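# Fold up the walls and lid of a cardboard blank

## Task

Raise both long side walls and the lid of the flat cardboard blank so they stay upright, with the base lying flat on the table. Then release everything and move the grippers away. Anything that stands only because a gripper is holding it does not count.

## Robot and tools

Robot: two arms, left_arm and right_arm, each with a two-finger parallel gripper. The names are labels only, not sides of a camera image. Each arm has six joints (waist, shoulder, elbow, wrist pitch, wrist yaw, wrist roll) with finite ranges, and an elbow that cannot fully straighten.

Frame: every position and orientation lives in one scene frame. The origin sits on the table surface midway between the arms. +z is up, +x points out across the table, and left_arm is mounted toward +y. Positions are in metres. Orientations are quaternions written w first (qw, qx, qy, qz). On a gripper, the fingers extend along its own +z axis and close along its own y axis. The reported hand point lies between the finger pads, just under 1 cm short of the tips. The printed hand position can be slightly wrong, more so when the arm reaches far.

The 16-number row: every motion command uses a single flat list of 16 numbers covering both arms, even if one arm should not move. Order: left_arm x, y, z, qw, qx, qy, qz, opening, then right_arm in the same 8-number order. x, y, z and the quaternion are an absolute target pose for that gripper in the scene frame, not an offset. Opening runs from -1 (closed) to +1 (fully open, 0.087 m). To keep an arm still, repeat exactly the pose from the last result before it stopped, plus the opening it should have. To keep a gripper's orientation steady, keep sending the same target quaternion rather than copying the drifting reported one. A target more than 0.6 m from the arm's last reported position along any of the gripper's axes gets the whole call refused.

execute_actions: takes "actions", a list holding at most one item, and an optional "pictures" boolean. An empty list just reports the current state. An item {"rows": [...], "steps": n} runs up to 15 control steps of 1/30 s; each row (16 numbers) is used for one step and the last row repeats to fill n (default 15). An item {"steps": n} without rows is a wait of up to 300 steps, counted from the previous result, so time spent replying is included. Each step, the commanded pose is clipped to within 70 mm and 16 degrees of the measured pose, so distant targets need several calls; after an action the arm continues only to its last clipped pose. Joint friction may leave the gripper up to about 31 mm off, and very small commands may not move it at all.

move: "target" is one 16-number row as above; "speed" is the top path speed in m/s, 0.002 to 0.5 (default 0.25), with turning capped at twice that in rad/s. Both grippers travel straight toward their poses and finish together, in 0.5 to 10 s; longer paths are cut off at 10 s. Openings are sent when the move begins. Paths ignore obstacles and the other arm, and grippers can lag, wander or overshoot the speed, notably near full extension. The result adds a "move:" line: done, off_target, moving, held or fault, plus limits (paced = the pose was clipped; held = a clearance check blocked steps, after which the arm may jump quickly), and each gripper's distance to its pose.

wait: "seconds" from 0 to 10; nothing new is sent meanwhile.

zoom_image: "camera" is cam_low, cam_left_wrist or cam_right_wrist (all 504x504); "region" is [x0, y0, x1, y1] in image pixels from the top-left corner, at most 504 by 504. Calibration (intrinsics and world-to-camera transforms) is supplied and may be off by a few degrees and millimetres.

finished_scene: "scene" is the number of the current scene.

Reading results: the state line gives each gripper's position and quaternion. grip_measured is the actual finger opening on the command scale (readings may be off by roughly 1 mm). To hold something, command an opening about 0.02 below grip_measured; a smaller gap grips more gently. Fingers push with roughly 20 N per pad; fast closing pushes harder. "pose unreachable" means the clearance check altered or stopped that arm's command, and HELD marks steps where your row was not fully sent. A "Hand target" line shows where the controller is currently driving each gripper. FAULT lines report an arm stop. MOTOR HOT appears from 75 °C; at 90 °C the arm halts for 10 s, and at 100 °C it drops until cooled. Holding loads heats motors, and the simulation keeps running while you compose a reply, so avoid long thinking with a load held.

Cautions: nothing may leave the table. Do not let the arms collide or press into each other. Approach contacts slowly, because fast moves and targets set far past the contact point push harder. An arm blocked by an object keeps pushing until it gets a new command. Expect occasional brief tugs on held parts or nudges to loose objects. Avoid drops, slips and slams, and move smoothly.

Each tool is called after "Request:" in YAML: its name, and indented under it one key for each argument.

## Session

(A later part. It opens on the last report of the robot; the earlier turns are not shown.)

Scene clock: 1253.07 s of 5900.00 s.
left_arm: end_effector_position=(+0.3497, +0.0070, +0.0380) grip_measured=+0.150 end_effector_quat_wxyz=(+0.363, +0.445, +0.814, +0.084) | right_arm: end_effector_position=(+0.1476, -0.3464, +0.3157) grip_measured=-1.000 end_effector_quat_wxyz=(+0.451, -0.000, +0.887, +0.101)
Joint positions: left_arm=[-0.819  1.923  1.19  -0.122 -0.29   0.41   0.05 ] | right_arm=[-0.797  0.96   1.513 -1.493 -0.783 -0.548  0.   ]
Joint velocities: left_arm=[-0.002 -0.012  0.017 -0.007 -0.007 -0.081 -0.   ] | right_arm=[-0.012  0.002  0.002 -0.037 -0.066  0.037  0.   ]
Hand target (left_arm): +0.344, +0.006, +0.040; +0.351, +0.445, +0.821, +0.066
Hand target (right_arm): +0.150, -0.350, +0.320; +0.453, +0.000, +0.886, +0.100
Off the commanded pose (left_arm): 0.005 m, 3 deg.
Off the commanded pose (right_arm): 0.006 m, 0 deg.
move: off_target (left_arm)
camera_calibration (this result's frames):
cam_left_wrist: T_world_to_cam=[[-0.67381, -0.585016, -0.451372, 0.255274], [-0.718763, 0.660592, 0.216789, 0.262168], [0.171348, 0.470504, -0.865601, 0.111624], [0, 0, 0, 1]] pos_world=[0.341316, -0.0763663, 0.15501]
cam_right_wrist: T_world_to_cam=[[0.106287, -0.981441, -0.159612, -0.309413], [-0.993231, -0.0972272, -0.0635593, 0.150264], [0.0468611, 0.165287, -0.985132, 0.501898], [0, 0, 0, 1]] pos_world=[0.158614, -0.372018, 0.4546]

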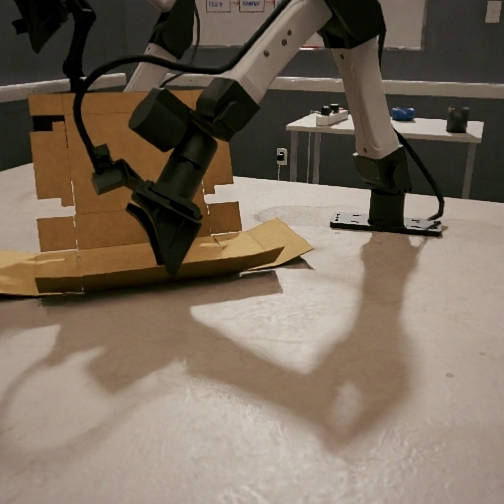

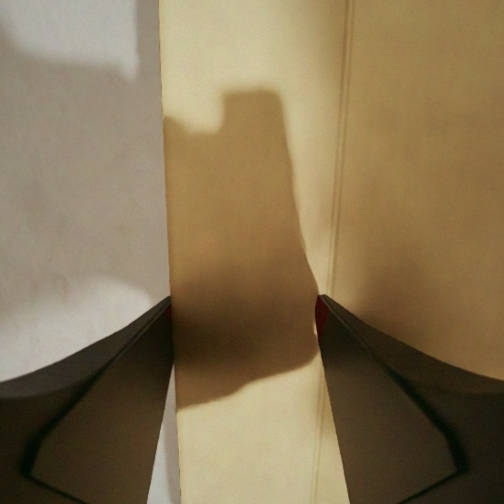

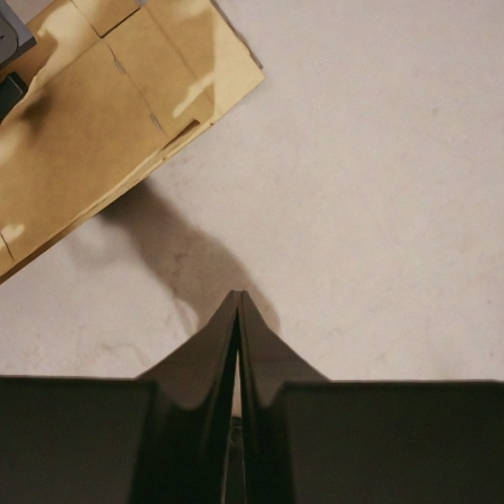

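Request:
move:
  target: [0.39,0.05,0.11,0.123,0.278,0.858,-0.415,0.4,0.15,-0.35,0.32,0.45,0,0.88,0.1,-1]
  speed: 0.15

Request:
move:
  target: [0.345,0.012,0.047,0.123,0.278,0.858,-0.415,0.2,0.15,-0.35,0.32,0.45,0,0.88,0.1,-1]
  speed: 0.05

Request:
move:
  target: [0.345,0.012,0.047,0.123,0.278,0.858,-0.415,-0.6,0.15,-0.35,0.32,0.45,0,0.88,0.1,-1]

Request:
move:
  target: [0.345,0.012,0.047,0.123,0.278,0.858,-0.415,-1,0.15,-0.35,0.32,0.45,0,0.88,0.1,-1]

Request:
move:
  target: [0.345,0.012,0.055,0.273,0.396,0.868,-0.125,-1,0.15,-0.35,0.32,0.45,0,0.88,0.1,-1]
  speed: 0.15

Request:
move:
  target: [0.36,0.12,0.055,0.3,0,0.954,0,-1,0.15,-0.35,0.32,0.45,0,0.88,0.1,-1]
  speed: 0.1

Scene clock: 1277.27 s of 5900.00 s.
left_arm: end_effector_position=(+0.3866, +0.0488, +0.1107) grip_measured=+0.400 end_effector_quat_wxyz=(+0.126, +0.277, +0.860, -0.409) | right_arm: end_effector_position=(+0.1476, -0.3464, +0.3157) grip_measured=-1.000 end_effector_quat_wxyz=(+0.451, -0.000, +0.887, +0.101)
Joint positions: left_arm=[-0.296  2.366  2.183 -1.19   0.869  0.356  0.061] | right_arm=[-0.797  0.96   1.513 -1.493 -0.783 -0.548  0.   ]
Joint velocities: left_arm=[-0.017  0.007 -0.017 -0.066 -0.081 -0.007 -0.002] | right_arm=[-0.007 -0.002 -0.017 -0.007  0.037 -0.081  0.   ]
Hand target (left_arm): +0.389, +0.051, +0.112; +0.127, +0.277, +0.859, -0.412
Hand target (right_arm): +0.150, -0.350, +0.320; +0.453, +0.000, +0.886, +0.100
Off the commanded pose (left_arm): 0.004 m, 1 deg.
Off the commanded pose (right_arm): 0.006 m, 0 deg.
After step 90, 16.63 s passed at rest.
move: done
camera_calibration (this result's frames):
cam_left_wrist: T_world_to_cam=[[-0.582558, -0.499291, 0.641354, 0.177106], [-0.516625, 0.836634, 0.182051, 0.1624], [-0.627474, -0.225284, -0.745334, 0.478022], [0, 0, 0, 1]] pos_world=[0.487021, 0.0602486, 0.213134]
cam_right_wrist: T_world_to_cam=[[0.106287, -0.981441, -0.159612, -0.309413], [-0.993231, -0.0972272, -0.0635593, 0.150264], [0.0468611, 0.165287, -0.985132, 0.501898], [0, 0, 0, 1]] pos_world=[0.158614, -0.372018, 0.4546]

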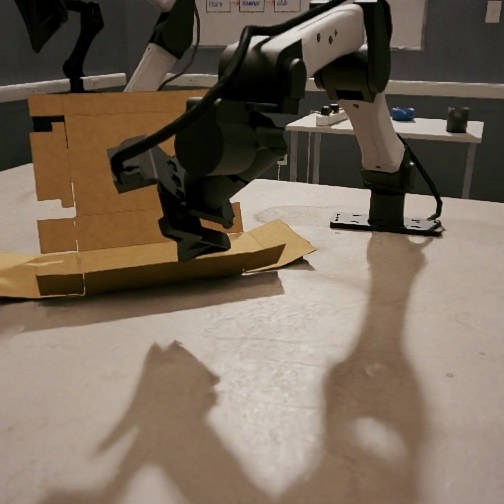

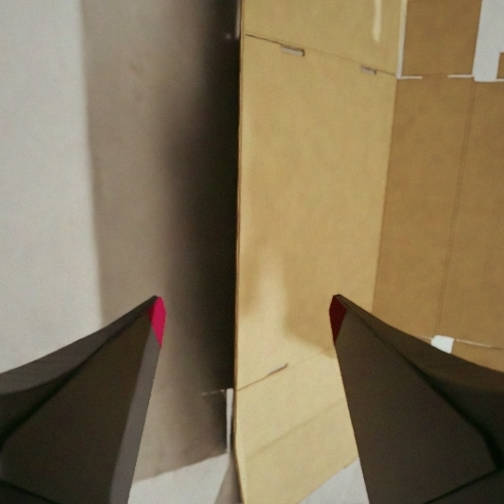

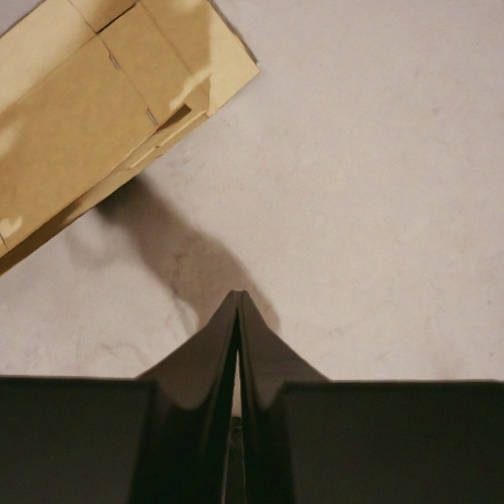

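Scene clock: 1279.37 s of 5900.00 s.
left_arm: end_effector_position=(+0.3466, +0.0162, +0.0411) grip_measured=+0.200 end_effector_quat_wxyz=(+0.111, +0.272, +0.860, -0.418) | right_arm: end_effector_position=(+0.1476, -0.3464, +0.3157) grip_measured=-1.000 end_effector_quat_wxyz=(+0.451, -0.000, +0.887, +0.101)
Joint positions: left_arm=[-0.38   2.264  1.715 -0.764  0.867  0.233  0.052] | right_arm=[-0.797  0.96   1.513 -1.493 -0.783 -0.548  0.   ]
Joint velocities: left_arm=[ 0.002  0.002  0.017 -0.007  0.022 -0.007 -0.   ] | right_arm=[ 0.012 -0.007  0.002 -0.022 -0.037  0.037  0.   ]
Hand target (left_arm): +0.346, +0.012, +0.047; +0.122, +0.278, +0.857, -0.416
Hand target (right_arm): +0.150, -0.350, +0.320; +0.453, +0.000, +0.886, +0.100
Off the commanded pose (left_arm): 0.007 m, 2 deg.
Off the commanded pose (right_arm): 0.006 m, 0 deg.
move: done
camera_calibration (this result's frames):
cam_left_wrist: T_world_to_cam=[[-0.562622, -0.490553, 0.665442, 0.174023], [-0.504554, 0.841381, 0.193659, 0.176951], [-0.654891, -0.226794, -0.72089, 0.402179], [0, 0, 0, 1]] pos_world=[0.450574, 0.0276968, 0.139856]
cam_right_wrist: T_world_to_cam=[[0.106287, -0.981441, -0.159612, -0.309413], [-0.993231, -0.0972272, -0.0635593, 0.150264], [0.0468611, 0.165287, -0.985132, 0.501898], [0, 0, 0, 1]] pos_world=[0.158614, -0.372018, 0.4546]

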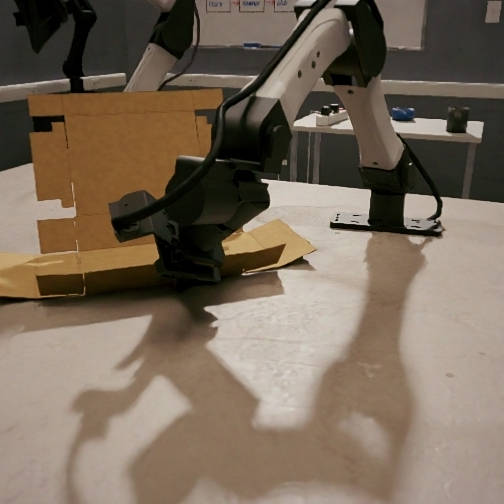

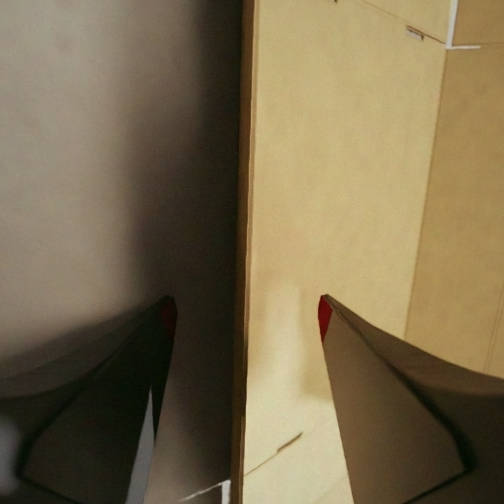

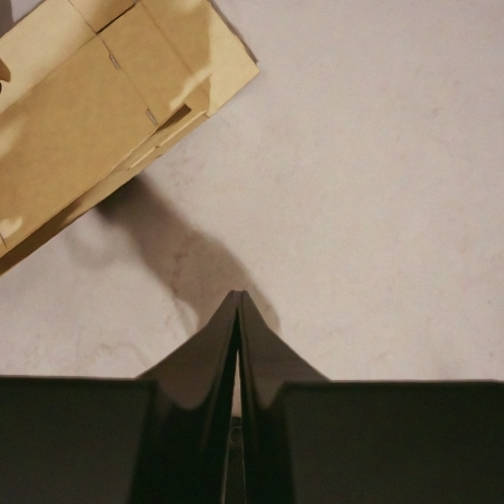

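Scene clock: 1280.07 s of 5900.00 s.
left_arm: end_effector_position=(+0.3485, +0.0159, +0.0409) grip_measured=-0.600 end_effector_quat_wxyz=(+0.115, +0.274, +0.859, -0.417) | right_arm: end_effector_position=(+0.1476, -0.3464, +0.3157) grip_measured=-1.000 end_effector_quat_wxyz=(+0.451, -0.000, +0.887, +0.101)
Joint positions: left_arm=[-0.38   2.264  1.715 -0.754  0.864  0.232  0.018] | right_arm=[-0.797  0.96   1.513 -1.493 -0.783 -0.548  0.   ]
Joint velocities: left_arm=[ 0.002  0.002  0.007  0.022  0.022  0.022 -0.001] | right_arm=[ 0.002 -0.017  0.002 -0.051 -0.051  0.022  0.   ]
Hand target (left_arm): +0.345, +0.012, +0.047; +0.122, +0.278, +0.857, -0.415
Hand target (right_arm): +0.150, -0.350, +0.320; +0.453, +0.000, +0.886, +0.100
Off the commanded pose (left_arm): 0.008 m, 1 deg.
Off the commanded pose (right_arm): 0.006 m, 0 deg.
move: done
camera_calibration (this result's frames):
cam_left_wrist: T_world_to_cam=[[-0.567561, -0.491249, 0.660718, 0.176995], [-0.507502, 0.840649, 0.189082, 0.179411], [-0.648318, -0.228, -0.72643, 0.40125], [0, 0, 0, 1]] pos_world=[0.451645, 0.0276116, 0.140613]
cam_right_wrist: T_world_to_cam=[[0.106287, -0.981441, -0.159612, -0.309413], [-0.993231, -0.0972272, -0.0635593, 0.150264], [0.0468611, 0.165287, -0.985132, 0.501898], [0, 0, 0, 1]] pos_world=[0.158614, -0.372018, 0.4546]

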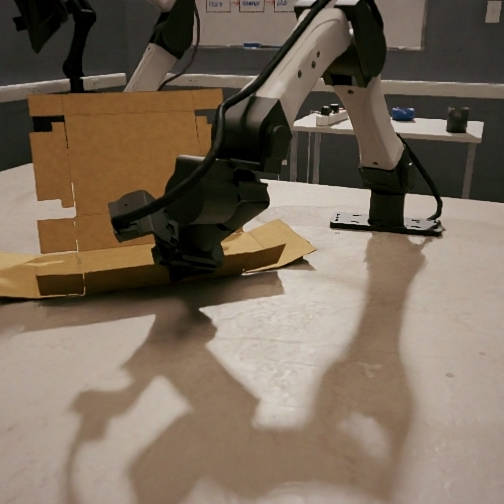

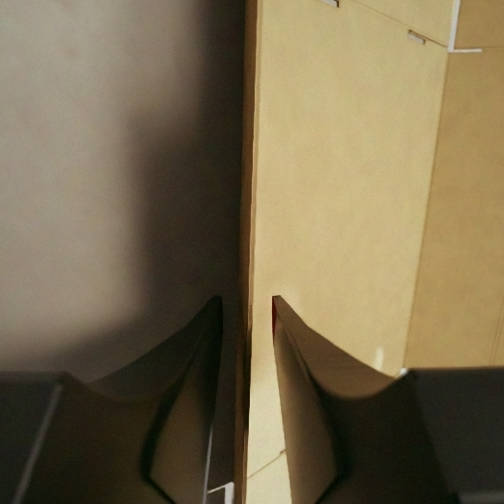

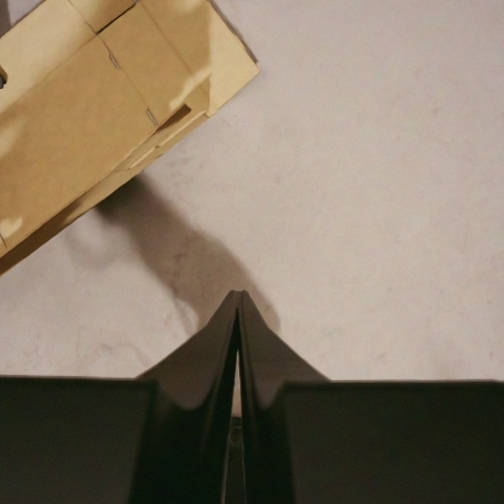

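Scene clock: 1280.77 s of 5900.00 s.
left_arm: end_effector_position=(+0.3494, +0.0156, +0.0410) grip_measured=-0.998 end_effector_quat_wxyz=(+0.117, +0.275, +0.858, -0.417) | right_arm: end_effector_position=(+0.1476, -0.3464, +0.3157) grip_measured=-1.000 end_effector_quat_wxyz=(+0.451, -0.000, +0.887, +0.101)
Joint positions: left_arm=[-0.38   2.264  1.715 -0.75   0.865  0.233  0.   ] | right_arm=[-0.797  0.96   1.513 -1.493 -0.783 -0.548  0.   ]
Joint velocities: left_arm=[ 0.007  0.002 -0.002 -0.007 -0.037 -0.007  0.   ] | right_arm=[-0.007 -0.012  0.007 -0.007  0.007  0.066  0.   ]
Hand target (left_arm): +0.345, +0.012, +0.047; +0.122, +0.278, +0.858, -0.415
Hand target (right_arm): +0.150, -0.350, +0.320; +0.453, +0.000, +0.886, +0.100
Off the commanded pose (left_arm): 0.008 m, 1 deg.
Off the commanded pose (right_arm): 0.006 m, 0 deg.
move: done
camera_calibration (this result's frames):
cam_left_wrist: T_world_to_cam=[[-0.571406, -0.489749, 0.658514, 0.178732], [-0.507791, 0.841357, 0.185113, 0.18031], [-0.644704, -0.228613, -0.729447, 0.40069], [0, 0, 0, 1]] pos_world=[0.452015, 0.027432, 0.141207]
cam_right_wrist: T_world_to_cam=[[0.106287, -0.981441, -0.159612, -0.309413], [-0.993231, -0.0972272, -0.0635593, 0.150264], [0.0468611, 0.165287, -0.985132, 0.501898], [0, 0, 0, 1]] pos_world=[0.158614, -0.372018, 0.4546]

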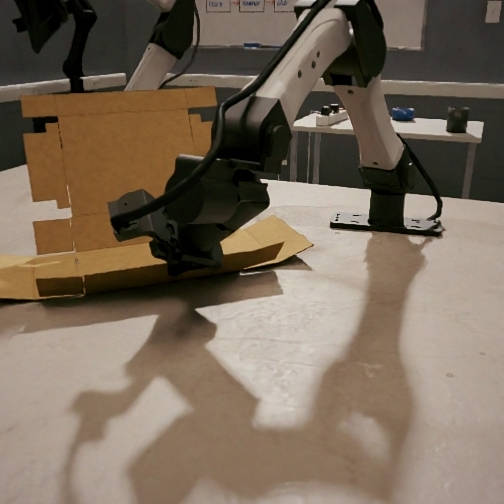

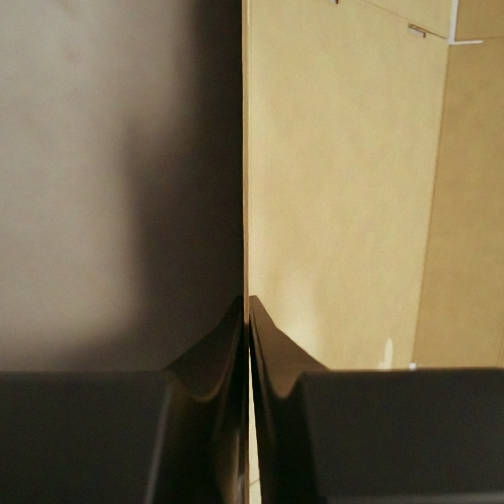

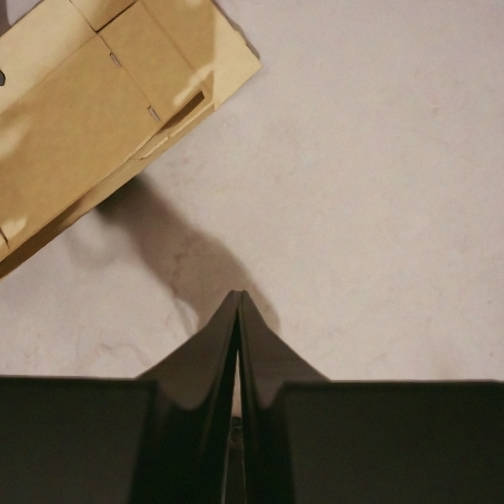

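Scene clock: 1283.60 s of 5900.00 s.
left_arm: end_effector_position=(+0.3439, +0.0077, +0.0512) grip_measured=-0.998 end_effector_quat_wxyz=(+0.261, +0.391, +0.871, -0.144) | right_arm: end_effector_position=(+0.1476, -0.3464, +0.3157) grip_measured=-1.000 end_effector_quat_wxyz=(+0.451, -0.000, +0.887, +0.101)
Joint positions: left_arm=[-0.615  1.961  1.416 -0.464  0.239  0.28   0.   ] | right_arm=[-0.797  0.96   1.513 -1.493 -0.783 -0.548  0.   ]
Joint velocities: left_arm=[ 0.022 -0.017 -0.002 -0.007 -0.007 -0.022 -0.001] | right_arm=[-0.002 -0.007  0.007 -0.051 -0.037 -0.037  0.   ]
Hand target (left_arm): +0.344, +0.012, +0.054; +0.271, +0.397, +0.868, -0.127
Hand target (right_arm): +0.150, -0.350, +0.320; +0.453, +0.000, +0.886, +0.100
Off the commanded pose (left_arm): 0.006 m, 3 deg.
Off the commanded pose (right_arm): 0.006 m, 0 deg.
move: off_target (left_arm)
camera_calibration (this result's frames):
cam_left_wrist: T_world_to_cam=[[-0.762568, -0.644509, 0.0556631, 0.262779], [-0.613701, 0.747955, 0.252853, 0.216019], [-0.2046, 0.158657, -0.965902, 0.260543], [0, 0, 0, 1]] pos_world=[0.386265, -0.0335463, 0.18241]
cam_right_wrist: T_world_to_cam=[[0.106287, -0.981441, -0.159612, -0.309413], [-0.993231, -0.0972272, -0.0635593, 0.150264], [0.0468611, 0.165287, -0.985132, 0.501898], [0, 0, 0, 1]] pos_world=[0.158614, -0.372018, 0.4546]

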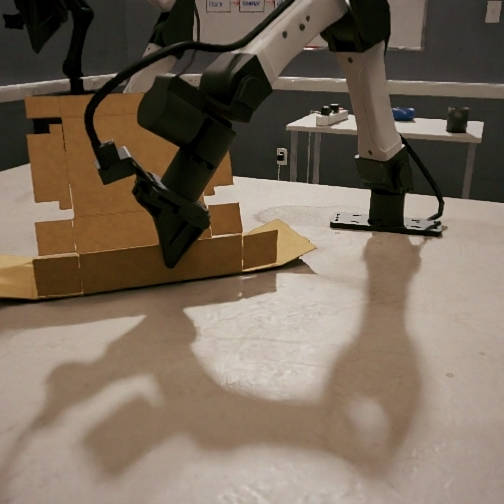

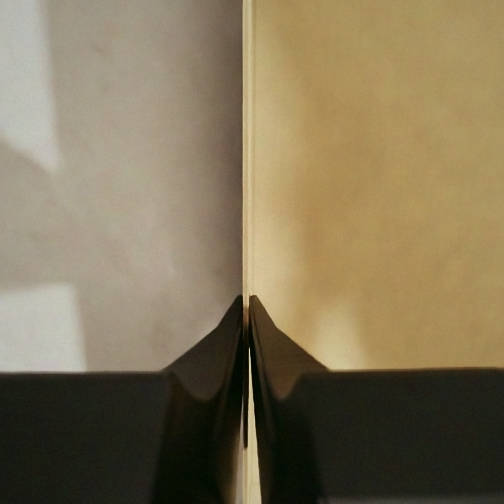

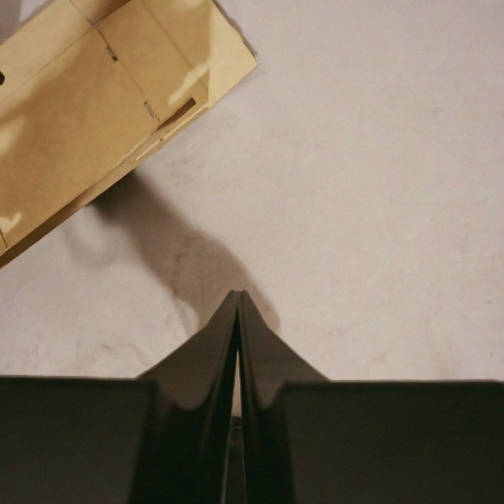

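Scene clock: 1288.27 s of 5900.00 s.
left_arm: end_effector_position=(+0.3657, +0.1070, +0.0518) grip_measured=-0.998 end_effector_quat_wxyz=(+0.301, +0.016, +0.953, -0.014) | right_arm: end_effector_position=(+0.1476, -0.3464, +0.3157) grip_measured=-1.000 end_effector_quat_wxyz=(+0.451, -0.000, +0.887, +0.101)
Joint positions: left_arm=[-0.506  1.854  1.265 -0.395 -0.184 -0.298  0.   ] | right_arm=[-0.797  0.96   1.513 -1.493 -0.783 -0.548  0.   ]
Joint velocities: left_arm=[-0.002  0.007  0.002  0.007 -0.022 -0.037 -0.   ] | right_arm=[ 0.007  0.022  0.002 -0.007 -0.051  0.022  0.   ]
Hand target (left_arm): +0.362, +0.119, +0.054; +0.300, +0.001, +0.954, +0.001
Hand target (right_arm): +0.150, -0.350, +0.320; +0.453, +0.000, +0.886, +0.100
Off the commanded pose (left_arm): 0.015 m, 2 deg.
Off the commanded pose (right_arm): 0.006 m, 0 deg.
move: off_target (left_arm)
camera_calibration (this result's frames):
cam_left_wrist: T_world_to_cam=[[-0.0479604, -0.998489, 0.0268369, 0.121398], [-0.968002, 0.0530881, 0.245261, 0.359281], [-0.246315, -0.0142154, -0.969086, 0.283764], [0, 0, 0, 1]] pos_world=[0.423502, 0.106175, 0.183616]
cam_right_wrist: T_world_to_cam=[[0.106287, -0.981441, -0.159612, -0.309413], [-0.993231, -0.0972272, -0.0635593, 0.150264], [0.0468611, 0.165287, -0.985132, 0.501898], [0, 0, 0, 1]] pos_world=[0.158614, -0.372018, 0.4546]

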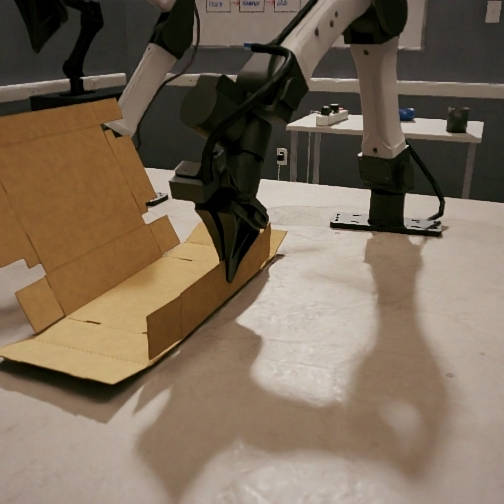

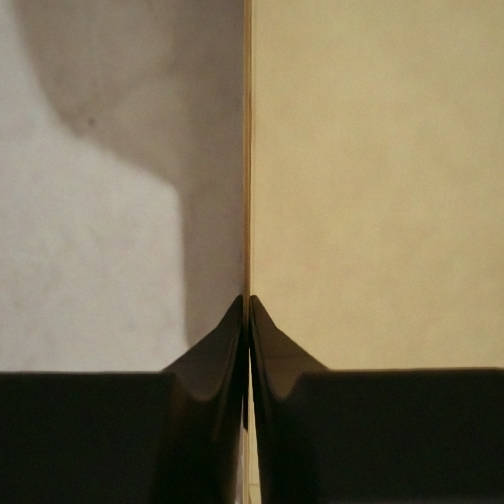

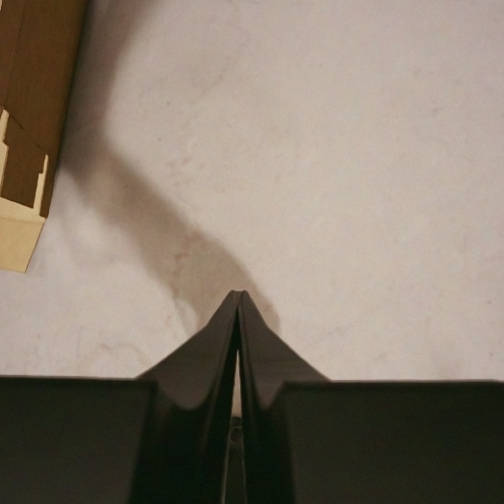

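Request:
move:
  target: [0.36,0.13,0.13,0.3,0,0.954,0,0.2,0.2,-0.1,0.3,0.45,0,0.88,0.1,0.4]
  speed: 0.1

Request:
move:
  target: [0.42,0.33,0.15,0.2,0,0.95,-0.2,-1,0.27,0.14,0.14,0.443,-0.078,0.877,-0.155,0.4]
  speed: 0.2

Request:
move:
  target: [0.42,0.33,0.15,0.2,0,0.95,-0.2,-1,0.33,0.125,0.045,0.443,-0.078,0.877,-0.155,0.4]
  speed: 0.05

Scene clock: 1298.00 s of 5900.00 s.
left_arm: end_effector_position=(+0.3541, +0.1258, +0.1123) grip_measured=+0.200 end_effector_quat_wxyz=(+0.284, +0.003, +0.959, -0.000) | right_arm: end_effector_position=(+0.2000, -0.1147, +0.2917) grip_measured=+0.400 end_effector_quat_wxyz=(+0.439, -0.004, +0.894, +0.092)
Joint positions: left_arm=[-0.478  1.77   1.423 -0.676 -0.191 -0.298  0.052] | right_arm=[ 0.983  1.232  1.486 -1.05   0.581  0.713  0.061]
Joint velocities: left_arm=[-0.007 -0.002 -0.002 -0.037 -0.051 -0.007 -0.003] | right_arm=[ 0.007  0.007  0.007  0.037 -0.007  0.007  0.   ]
Hand target (left_arm): +0.358, +0.131, +0.130; +0.300, +0.000, +0.954, +0.000
Hand target (right_arm): +0.203, -0.107, +0.300; +0.448, +0.002, +0.888, +0.104
Off the commanded pose (left_arm): 0.019 m, 2 deg.
Off the commanded pose (right_arm): 0.017 m, 2 deg.
After step 90, 3.73 s passed at rest.
move: off_target (left_arm, right_arm)
camera_calibration (this result's frames):
cam_left_wrist: T_world_to_cam=[[-0.0154648, -0.999843, 0.00859468, 0.128695], [-0.959814, 0.0172534, 0.280104, 0.329928], [-0.280209, -0.00391754, -0.959931, 0.349448], [0, 0, 0, 1]] pos_world=[0.416578, 0.124351, 0.241926]
cam_right_wrist: T_world_to_cam=[[0.103825, -0.98454, -0.141072, -0.096689], [-0.994379, -0.0997917, -0.0353897, 0.214959], [0.0207647, 0.143954, -0.989367, 0.441477], [0, 0, 0, 1]] pos_world=[0.214622, -0.137295, 0.43075]

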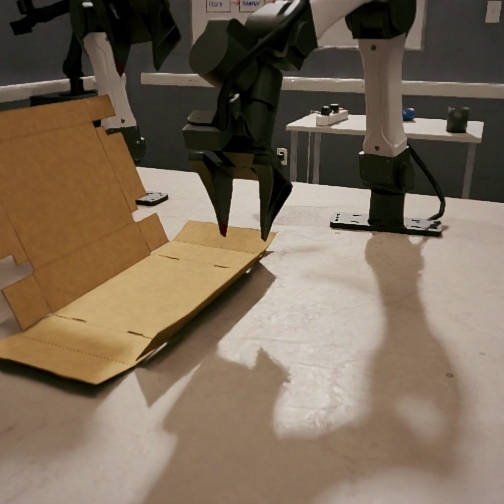

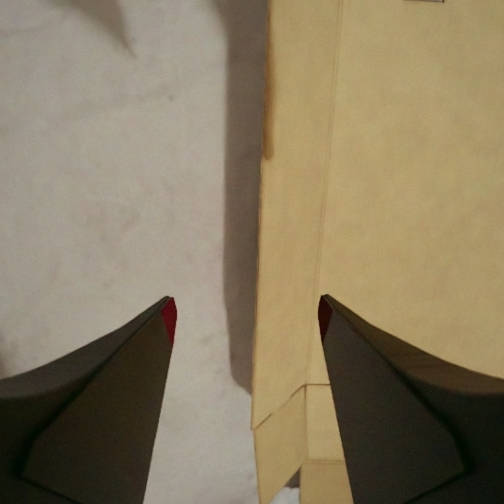

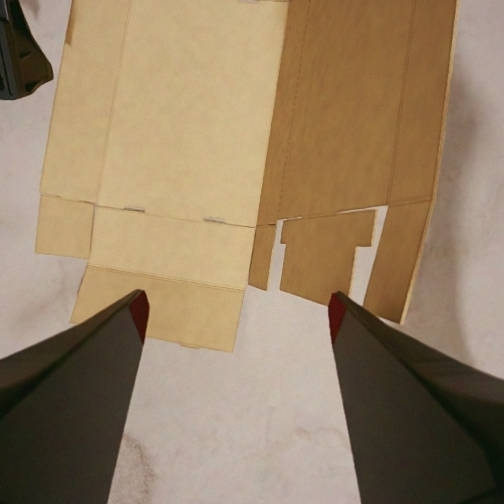

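Scene clock: 1300.37 s of 5900.00 s.
left_arm: end_effector_position=(+0.4209, +0.3297, +0.1509) grip_measured=-1.000 end_effector_quat_wxyz=(+0.207, -0.005, +0.959, -0.194) | right_arm: end_effector_position=(+0.2721, +0.1209, +0.1455) grip_measured=+0.400 end_effector_quat_wxyz=(+0.457, -0.075, +0.882, -0.088)
Joint positions: left_arm=[ 0.205  2.296  2.354 -1.329  0.498  0.236  0.   ] | right_arm=[ 1.214  2.473  2.514 -1.244  0.918  0.844  0.061]
Joint velocities: left_arm=[-0.007 -0.007 -0.002 -0.037 -0.007 -0.007  0.   ] | right_arm=[ 0.027 -0.002  0.007 -0.037 -0.066 -0.022  0.001]
Hand target (left_arm): +0.421, +0.329, +0.152; +0.206, +0.000, +0.959, -0.197
Hand target (right_arm): +0.272, +0.119, +0.155; +0.461, -0.070, +0.881, -0.083
Off the commanded pose (left_arm): 0.001 m, 1 deg.
Off the commanded pose (right_arm): 0.020 m, 8 deg.
move: held (right_arm); limits=held; held on 26 of 71 steps (right_arm), including the last (right_arm)
pose unreachable (right arm): on one or more control steps of this call this arm could not follow its commanded pose, so it was not sent that pose on those steps. On the call's last step it was still not sent that pose. It may still have moved: this result reports where it is.
cause: the commanded pose would bring a part of the arm too close to another arm (this arm's wrist (the part past joint 4) and the other arm's forearm (the part past joint 3)).
camera_calibration (this result's frames):
cam_left_wrist: T_world_to_cam=[[-0.0784095, -0.919813, 0.384444, 0.276741], [-0.89757, 0.232955, 0.374299, 0.268168], [-0.433843, -0.315716, -0.843862, 0.555946], [0, 0, 0, 1]] pos_world=[0.503592, 0.3676, 0.262376]
cam_right_wrist: T_world_to_cam=[[0.0654297, -0.967752, 0.243259, 0.0597435], [-0.994986, -0.0817532, -0.0576142, 0.306192], [0.0756435, -0.23827, -0.968249, 0.289591], [0, 0, 0, 1]] pos_world=[0.278842, 0.15185, 0.283504]

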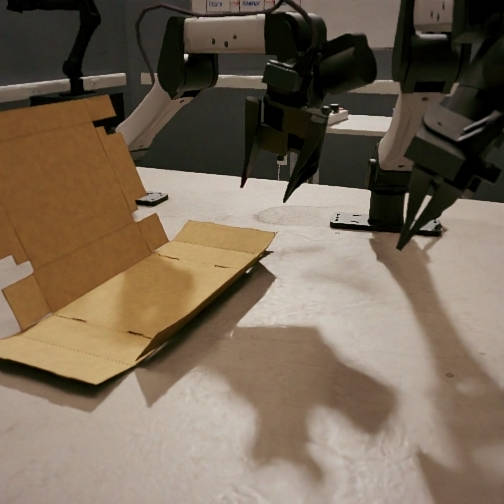

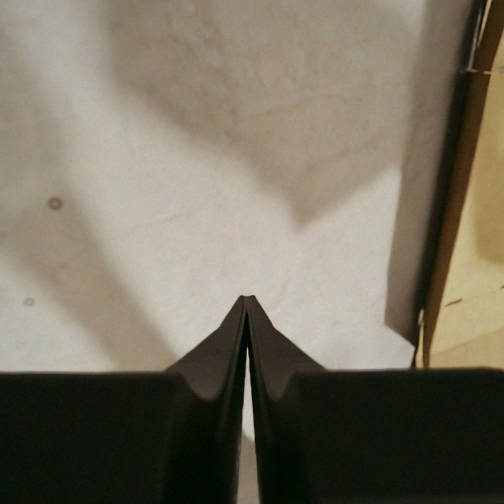

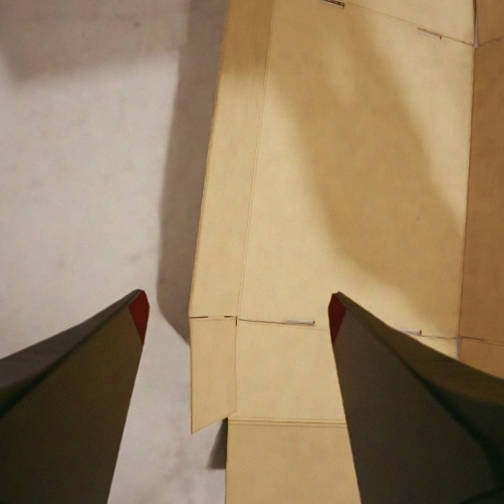

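Scene clock: 1303.27 s of 5900.00 s.
left_arm: end_effector_position=(+0.4189, +0.3279, +0.1507) grip_measured=-1.000 end_effector_quat_wxyz=(+0.203, -0.002, +0.959, -0.199) | right_arm: end_effector_position=(+0.3250, +0.1290, +0.0415) grip_measured=+0.400 end_effector_quat_wxyz=(+0.445, -0.083, +0.880, -0.144)
Joint positions: left_arm=[ 0.205  2.297  2.354 -1.339  0.506  0.244  0.   ] | right_arm=[ 1.137  2.848  2.814 -1.211  0.936  0.765  0.061]
Joint velocities: left_arm=[-0.022  0.007 -0.002  0.051  0.007 -0.007  0.   ] | right_arm=[-0.002  0.022  0.105 -0.168 -0.007  0.022  0.001]
Hand target (left_arm): +0.420, +0.330, +0.150; +0.202, -0.000, +0.958, -0.202
Hand target (right_arm): +0.330, +0.125, +0.045; +0.448, -0.080, +0.878, -0.149
Off the commanded pose (left_arm): 0.002 m, 0 deg.
Off the commanded pose (right_arm): 0.007 m, 1 deg.
move: done
camera_calibration (this result's frames):
cam_left_wrist: T_world_to_cam=[[-0.0845535, -0.915938, 0.392311, 0.275117], [-0.893557, 0.243922, 0.376906, 0.261184], [-0.440916, -0.318683, -0.839068, 0.557606], [0, 0, 0, 1]] pos_world=[0.502502, 0.365981, 0.261496]
cam_right_wrist: T_world_to_cam=[[0.0313568, -0.937589, 0.34633, 0.092262], [-0.998077, -0.0479064, -0.0393266, 0.349426], [0.0534636, -0.344431, -0.937288, 0.206418], [0, 0, 0, 1]] pos_world=[0.334825, 0.17434, 0.175262]

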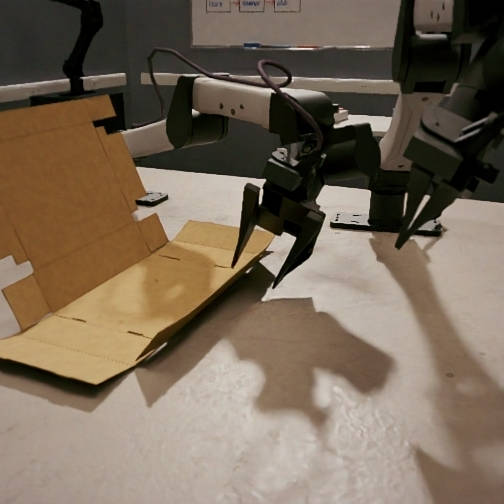

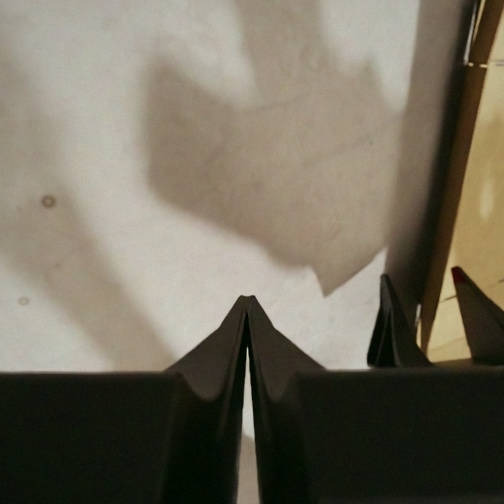

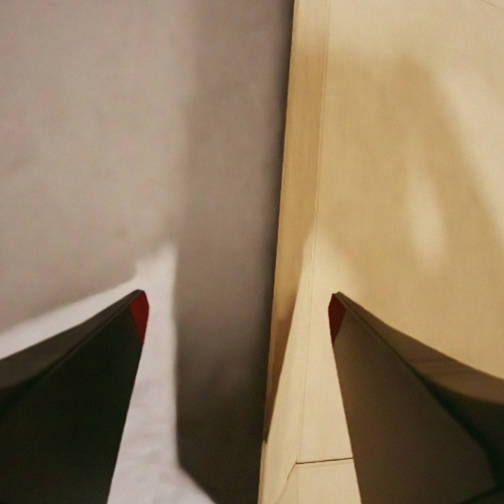

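Request:
move:
  target: [0.42,0.33,0.15,0.2,0,0.95,-0.2,-1,0.34,0.10,0.042,0.443,-0.078,0.877,-0.155,0.0]
  speed: 0.04

Request:
move:
  target: [0.42,0.33,0.15,0.2,0,0.95,-0.2,-1,0.34,0.10,0.042,0.443,-0.078,0.877,-0.155,-0.6]

Request:
move:
  target: [0.42,0.33,0.15,0.2,0,0.95,-0.2,-1,0.34,0.10,0.042,0.443,-0.078,0.877,-0.155,-1]

Request:
move:
  target: [0.44,0.2,0.13,0.2,0,0.95,-0.2,-1,0.34,0.10,0.035,0.408,0.19,0.807,0.376,-1]
  speed: 0.12

Scene clock: 1310.63 s of 5900.00 s.
left_arm: end_effector_position=(+0.4187, +0.3278, +0.1507) grip_measured=-1.000 end_effector_quat_wxyz=(+0.203, -0.002, +0.959, -0.199) | right_arm: end_effector_position=(+0.3341, +0.1013, +0.0309) grip_measured=+0.000 end_effector_quat_wxyz=(+0.439, -0.085, +0.880, -0.163)
Joint positions: left_arm=[ 0.205  2.297  2.354 -1.34   0.506  0.244  0.   ] | right_arm=[ 1.101  2.659  2.398 -0.989  0.937  0.728  0.044]
Joint velocities: left_arm=[-0.007  0.017  0.012 -0.051 -0.007  0.037  0.   ] | right_arm=[-0.017  0.007 -0.012  0.037 -0.007 -0.066 -0.001]
Hand target (left_arm): +0.420, +0.330, +0.150; +0.202, -0.000, +0.958, -0.202
Hand target (right_arm): +0.339, +0.099, +0.042; +0.444, -0.078, +0.879, -0.156
Off the commanded pose (left_arm): 0.003 m, 0 deg.
Off the commanded pose (right_arm): 0.013 m, 1 deg.
After step 90, 2.90 s passed at rest.
move: off_target (right_arm)
camera_calibration (this result's frames):
cam_left_wrist: T_world_to_cam=[[-0.0844148, -0.915698, 0.392902, 0.274768], [-0.893302, 0.244241, 0.377304, 0.260797], [-0.44146, -0.31913, -0.838612, 0.55781], [0, 0, 0, 1]] pos_world=[0.502415, 0.365921, 0.26143]
cam_right_wrist: T_world_to_cam=[[0.0203135, -0.92494, 0.379571, 0.071046], [-0.999014, -0.0337715, -0.0288304, 0.355359], [0.0394851, -0.378611, -0.924713, 0.194269], [0, 0, 0, 1]] pos_world=[0.345894, 0.151267, 0.162922]

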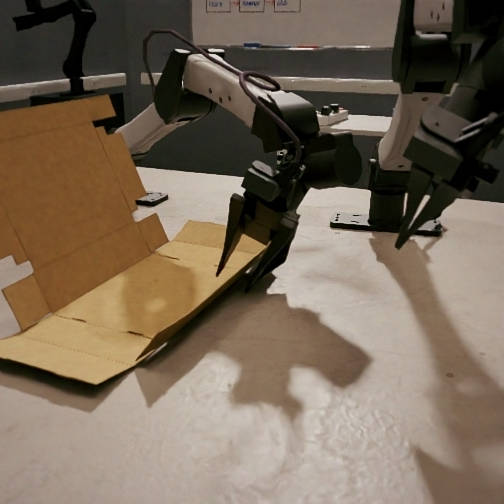

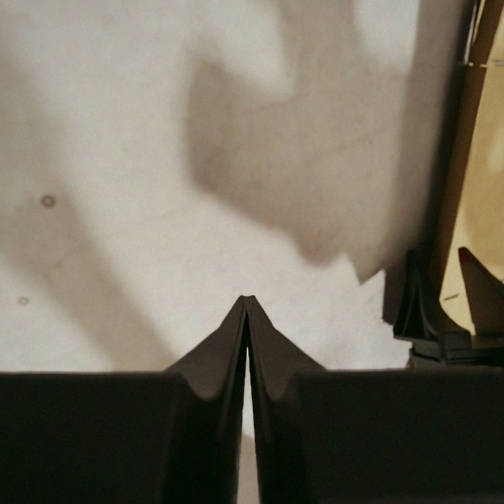

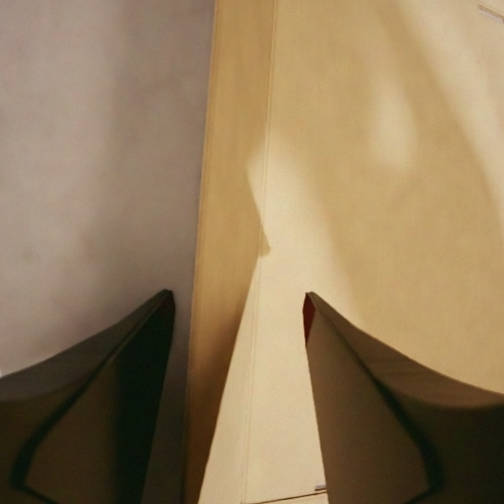

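Scene clock: 1311.33 s of 5900.00 s.
left_arm: end_effector_position=(+0.4187, +0.3278, +0.1507) grip_measured=-1.000 end_effector_quat_wxyz=(+0.203, -0.002, +0.959, -0.199) | right_arm: end_effector_position=(+0.3342, +0.1014, +0.0309) grip_measured=-0.600 end_effector_quat_wxyz=(+0.439, -0.085, +0.880, -0.163)
Joint positions: left_arm=[ 0.205  2.297  2.354 -1.34   0.506  0.244  0.   ] | right_arm=[ 1.101  2.659  2.397 -0.987  0.937  0.725  0.018]
Joint velocities: left_arm=[-0.012 -0.002  0.002  0.007 -0.081  0.007  0.   ] | right_arm=[ 0.002 -0.007 -0.007  0.051  0.022 -0.022 -0.   ]
Hand target (left_arm): +0.420, +0.330, +0.150; +0.202, -0.000, +0.958, -0.202
Hand target (right_arm): +0.340, +0.100, +0.042; +0.444, -0.078, +0.879, -0.156
Off the commanded pose (left_arm): 0.003 m, 0 deg.
Off the commanded pose (right_arm): 0.013 m, 1 deg.
move: off_target (right_arm)
camera_calibration (this result's frames):
cam_left_wrist: T_world_to_cam=[[-0.0844148, -0.915698, 0.392902, 0.274768], [-0.893302, 0.244241, 0.377304, 0.260797], [-0.44146, -0.31913, -0.838612, 0.55781], [0, 0, 0, 1]] pos_world=[0.502415, 0.365921, 0.26143]
cam_right_wrist: T_world_to_cam=[[0.0217125, -0.924481, 0.380609, 0.0705935], [-0.998963, -0.0353028, -0.0287611, 0.355604], [0.0400256, -0.37959, -0.924289, 0.194191], [0, 0, 0, 1]] pos_world=[0.34593, 0.151529, 0.162848]

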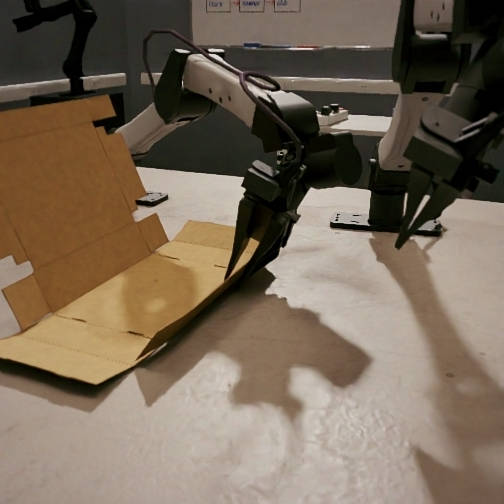

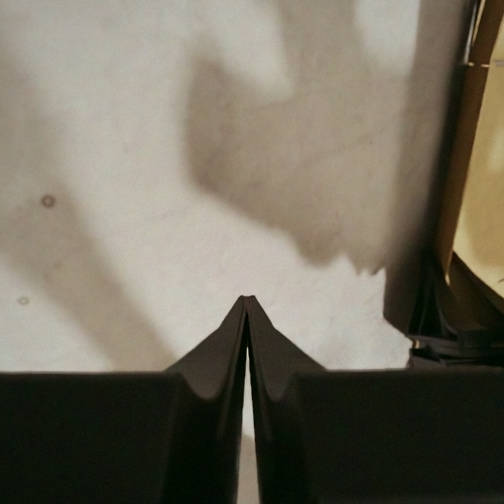

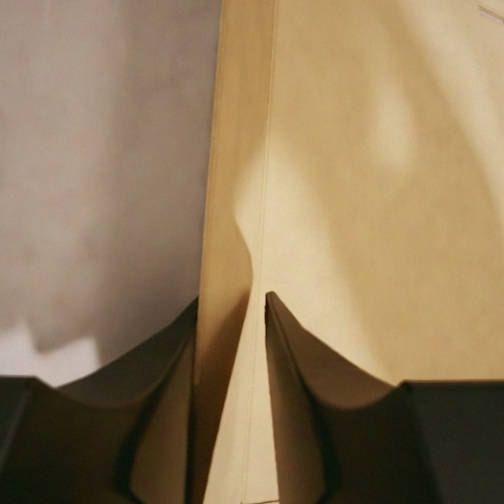

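Scene clock: 1312.03 s of 5900.00 s.
left_arm: end_effector_position=(+0.4187, +0.3278, +0.1507) grip_measured=-1.000 end_effector_quat_wxyz=(+0.203, -0.002, +0.959, -0.199) | right_arm: end_effector_position=(+0.3352, +0.0990, +0.0330) grip_measured=-0.979 end_effector_quat_wxyz=(+0.442, -0.087, +0.876, -0.170)
Joint positions: left_arm=[ 0.205  2.297  2.354 -1.34   0.506  0.244  0.   ] | right_arm=[ 1.101  2.658  2.397 -0.992  0.952  0.721  0.001]
Joint velocities: left_arm=[-0.012  0.002  0.002  0.051 -0.037 -0.037  0.   ] | right_arm=[-0.002 -0.017 -0.012 -0.037 -0.022  0.022 -0.   ]
Hand target (left_arm): +0.420, +0.330, +0.150; +0.202, -0.000, +0.958, -0.202
Hand target (right_arm): +0.340, +0.100, +0.042; +0.444, -0.078, +0.879, -0.156
Off the commanded pose (left_arm): 0.003 m, 0 deg.
Off the commanded pose (right_arm): 0.010 m, 2 deg.
move: done
camera_calibration (this result's frames):
cam_left_wrist: T_world_to_cam=[[-0.0844148, -0.915698, 0.392902, 0.274768], [-0.893302, 0.244241, 0.377304, 0.260797], [-0.44146, -0.31913, -0.838612, 0.55781], [0, 0, 0, 1]] pos_world=[0.502415, 0.365921, 0.26143]
cam_right_wrist: T_world_to_cam=[[0.0158349, -0.919226, 0.393412, 0.0686162], [-0.998724, -0.0334148, -0.0378765, 0.356549], [0.0479629, -0.39231, -0.918582, 0.193582], [0, 0, 0, 1]] pos_world=[0.345723, 0.150932, 0.164332]

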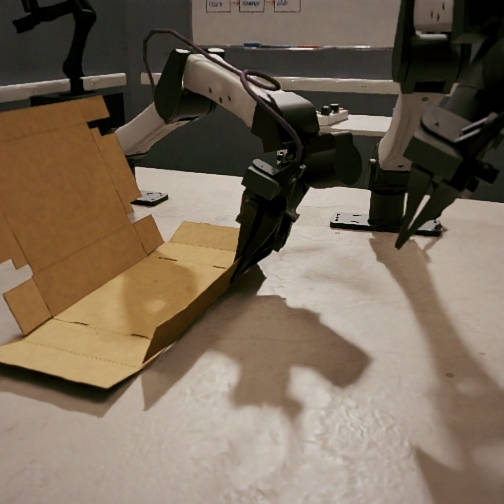

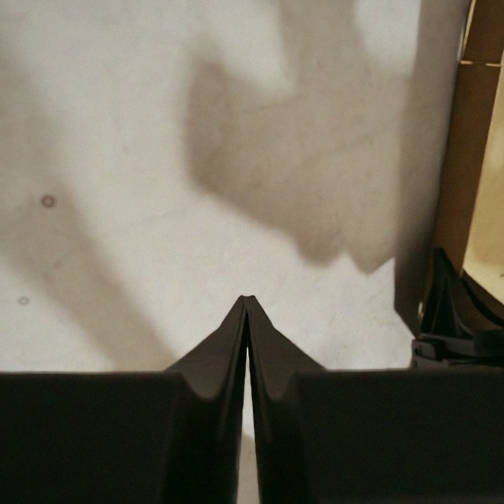

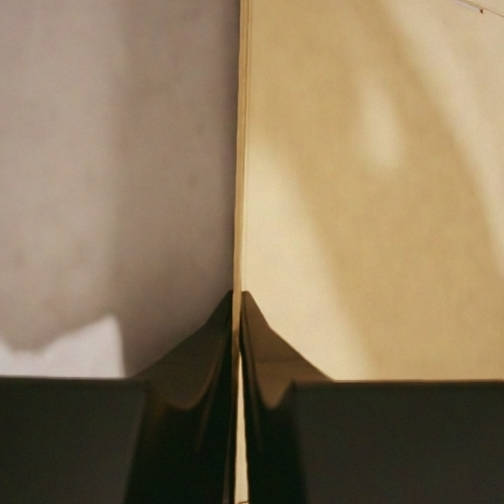

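Scene clock: 1317.83 s of 5900.00 s.
left_arm: end_effector_position=(+0.4381, +0.2044, +0.1225) grip_measured=-1.000 end_effector_quat_wxyz=(+0.188, -0.002, +0.960, -0.205) | right_arm: end_effector_position=(+0.3402, +0.1022, +0.0394) grip_measured=-0.979 end_effector_quat_wxyz=(+0.418, +0.180, +0.811, +0.369)
Joint positions: left_arm=[-0.066  2.229  2.116 -1.076  0.425 -0.035  0.   ] | right_arm=[0.915 2.124 1.093 0.614 0.361 1.097 0.001]
Joint velocities: left_arm=[ 0.017 -0.017  0.002  0.066 -0.007 -0.051  0.   ] | right_arm=[ 0.007 -0.017 -0.002 -0.022  0.007 -0.051 -0.001]
Hand target (left_arm): +0.439, +0.200, +0.130; +0.200, -0.000, +0.958, -0.204
Hand target (right_arm): +0.339, +0.100, +0.035; +0.410, +0.187, +0.809, +0.377
Off the commanded pose (left_arm): 0.009 m, 2 deg.
Off the commanded pose (right_arm): 0.005 m, 2 deg.
move: done
camera_calibration (this result's frames):
cam_left_wrist: T_world_to_cam=[[-0.080279, -0.910239, 0.406227, 0.169898], [-0.879284, 0.256623, 0.401254, 0.307229], [-0.469484, -0.324977, -0.82096, 0.514647], [0, 0, 0, 1]] pos_world=[0.525399, 0.243054, 0.230211]
cam_right_wrist: T_world_to_cam=[[0.0306178, -0.678467, -0.733992, 0.0837298], [-0.997892, 0.0212941, -0.0613093, 0.356975], [0.0572261, 0.734322, -0.676385, 0.0727034], [0, 0, 0, 1]] pos_world=[0.349498, -0.00418115, 0.132518]

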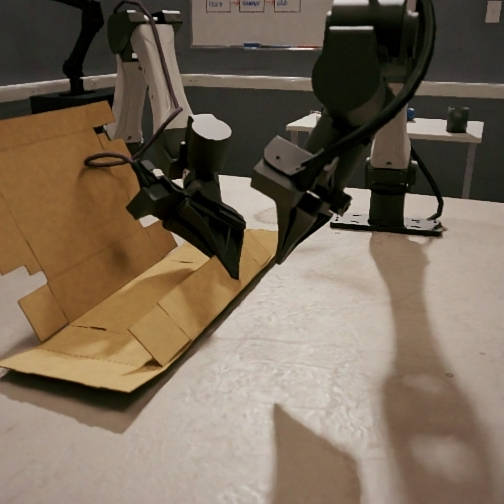

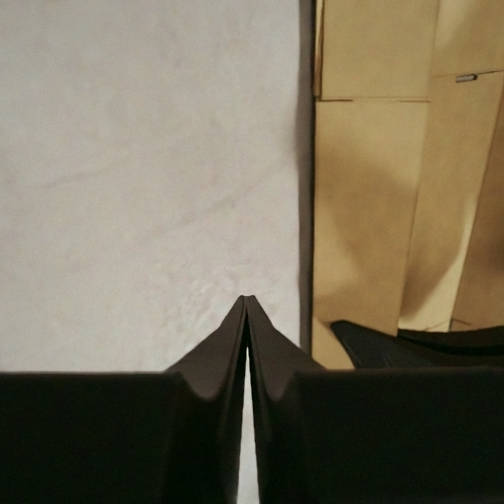

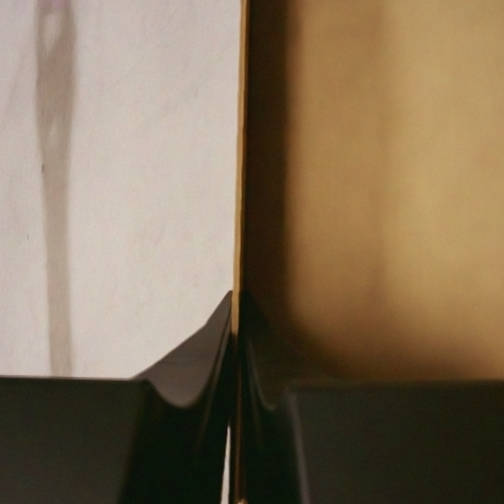

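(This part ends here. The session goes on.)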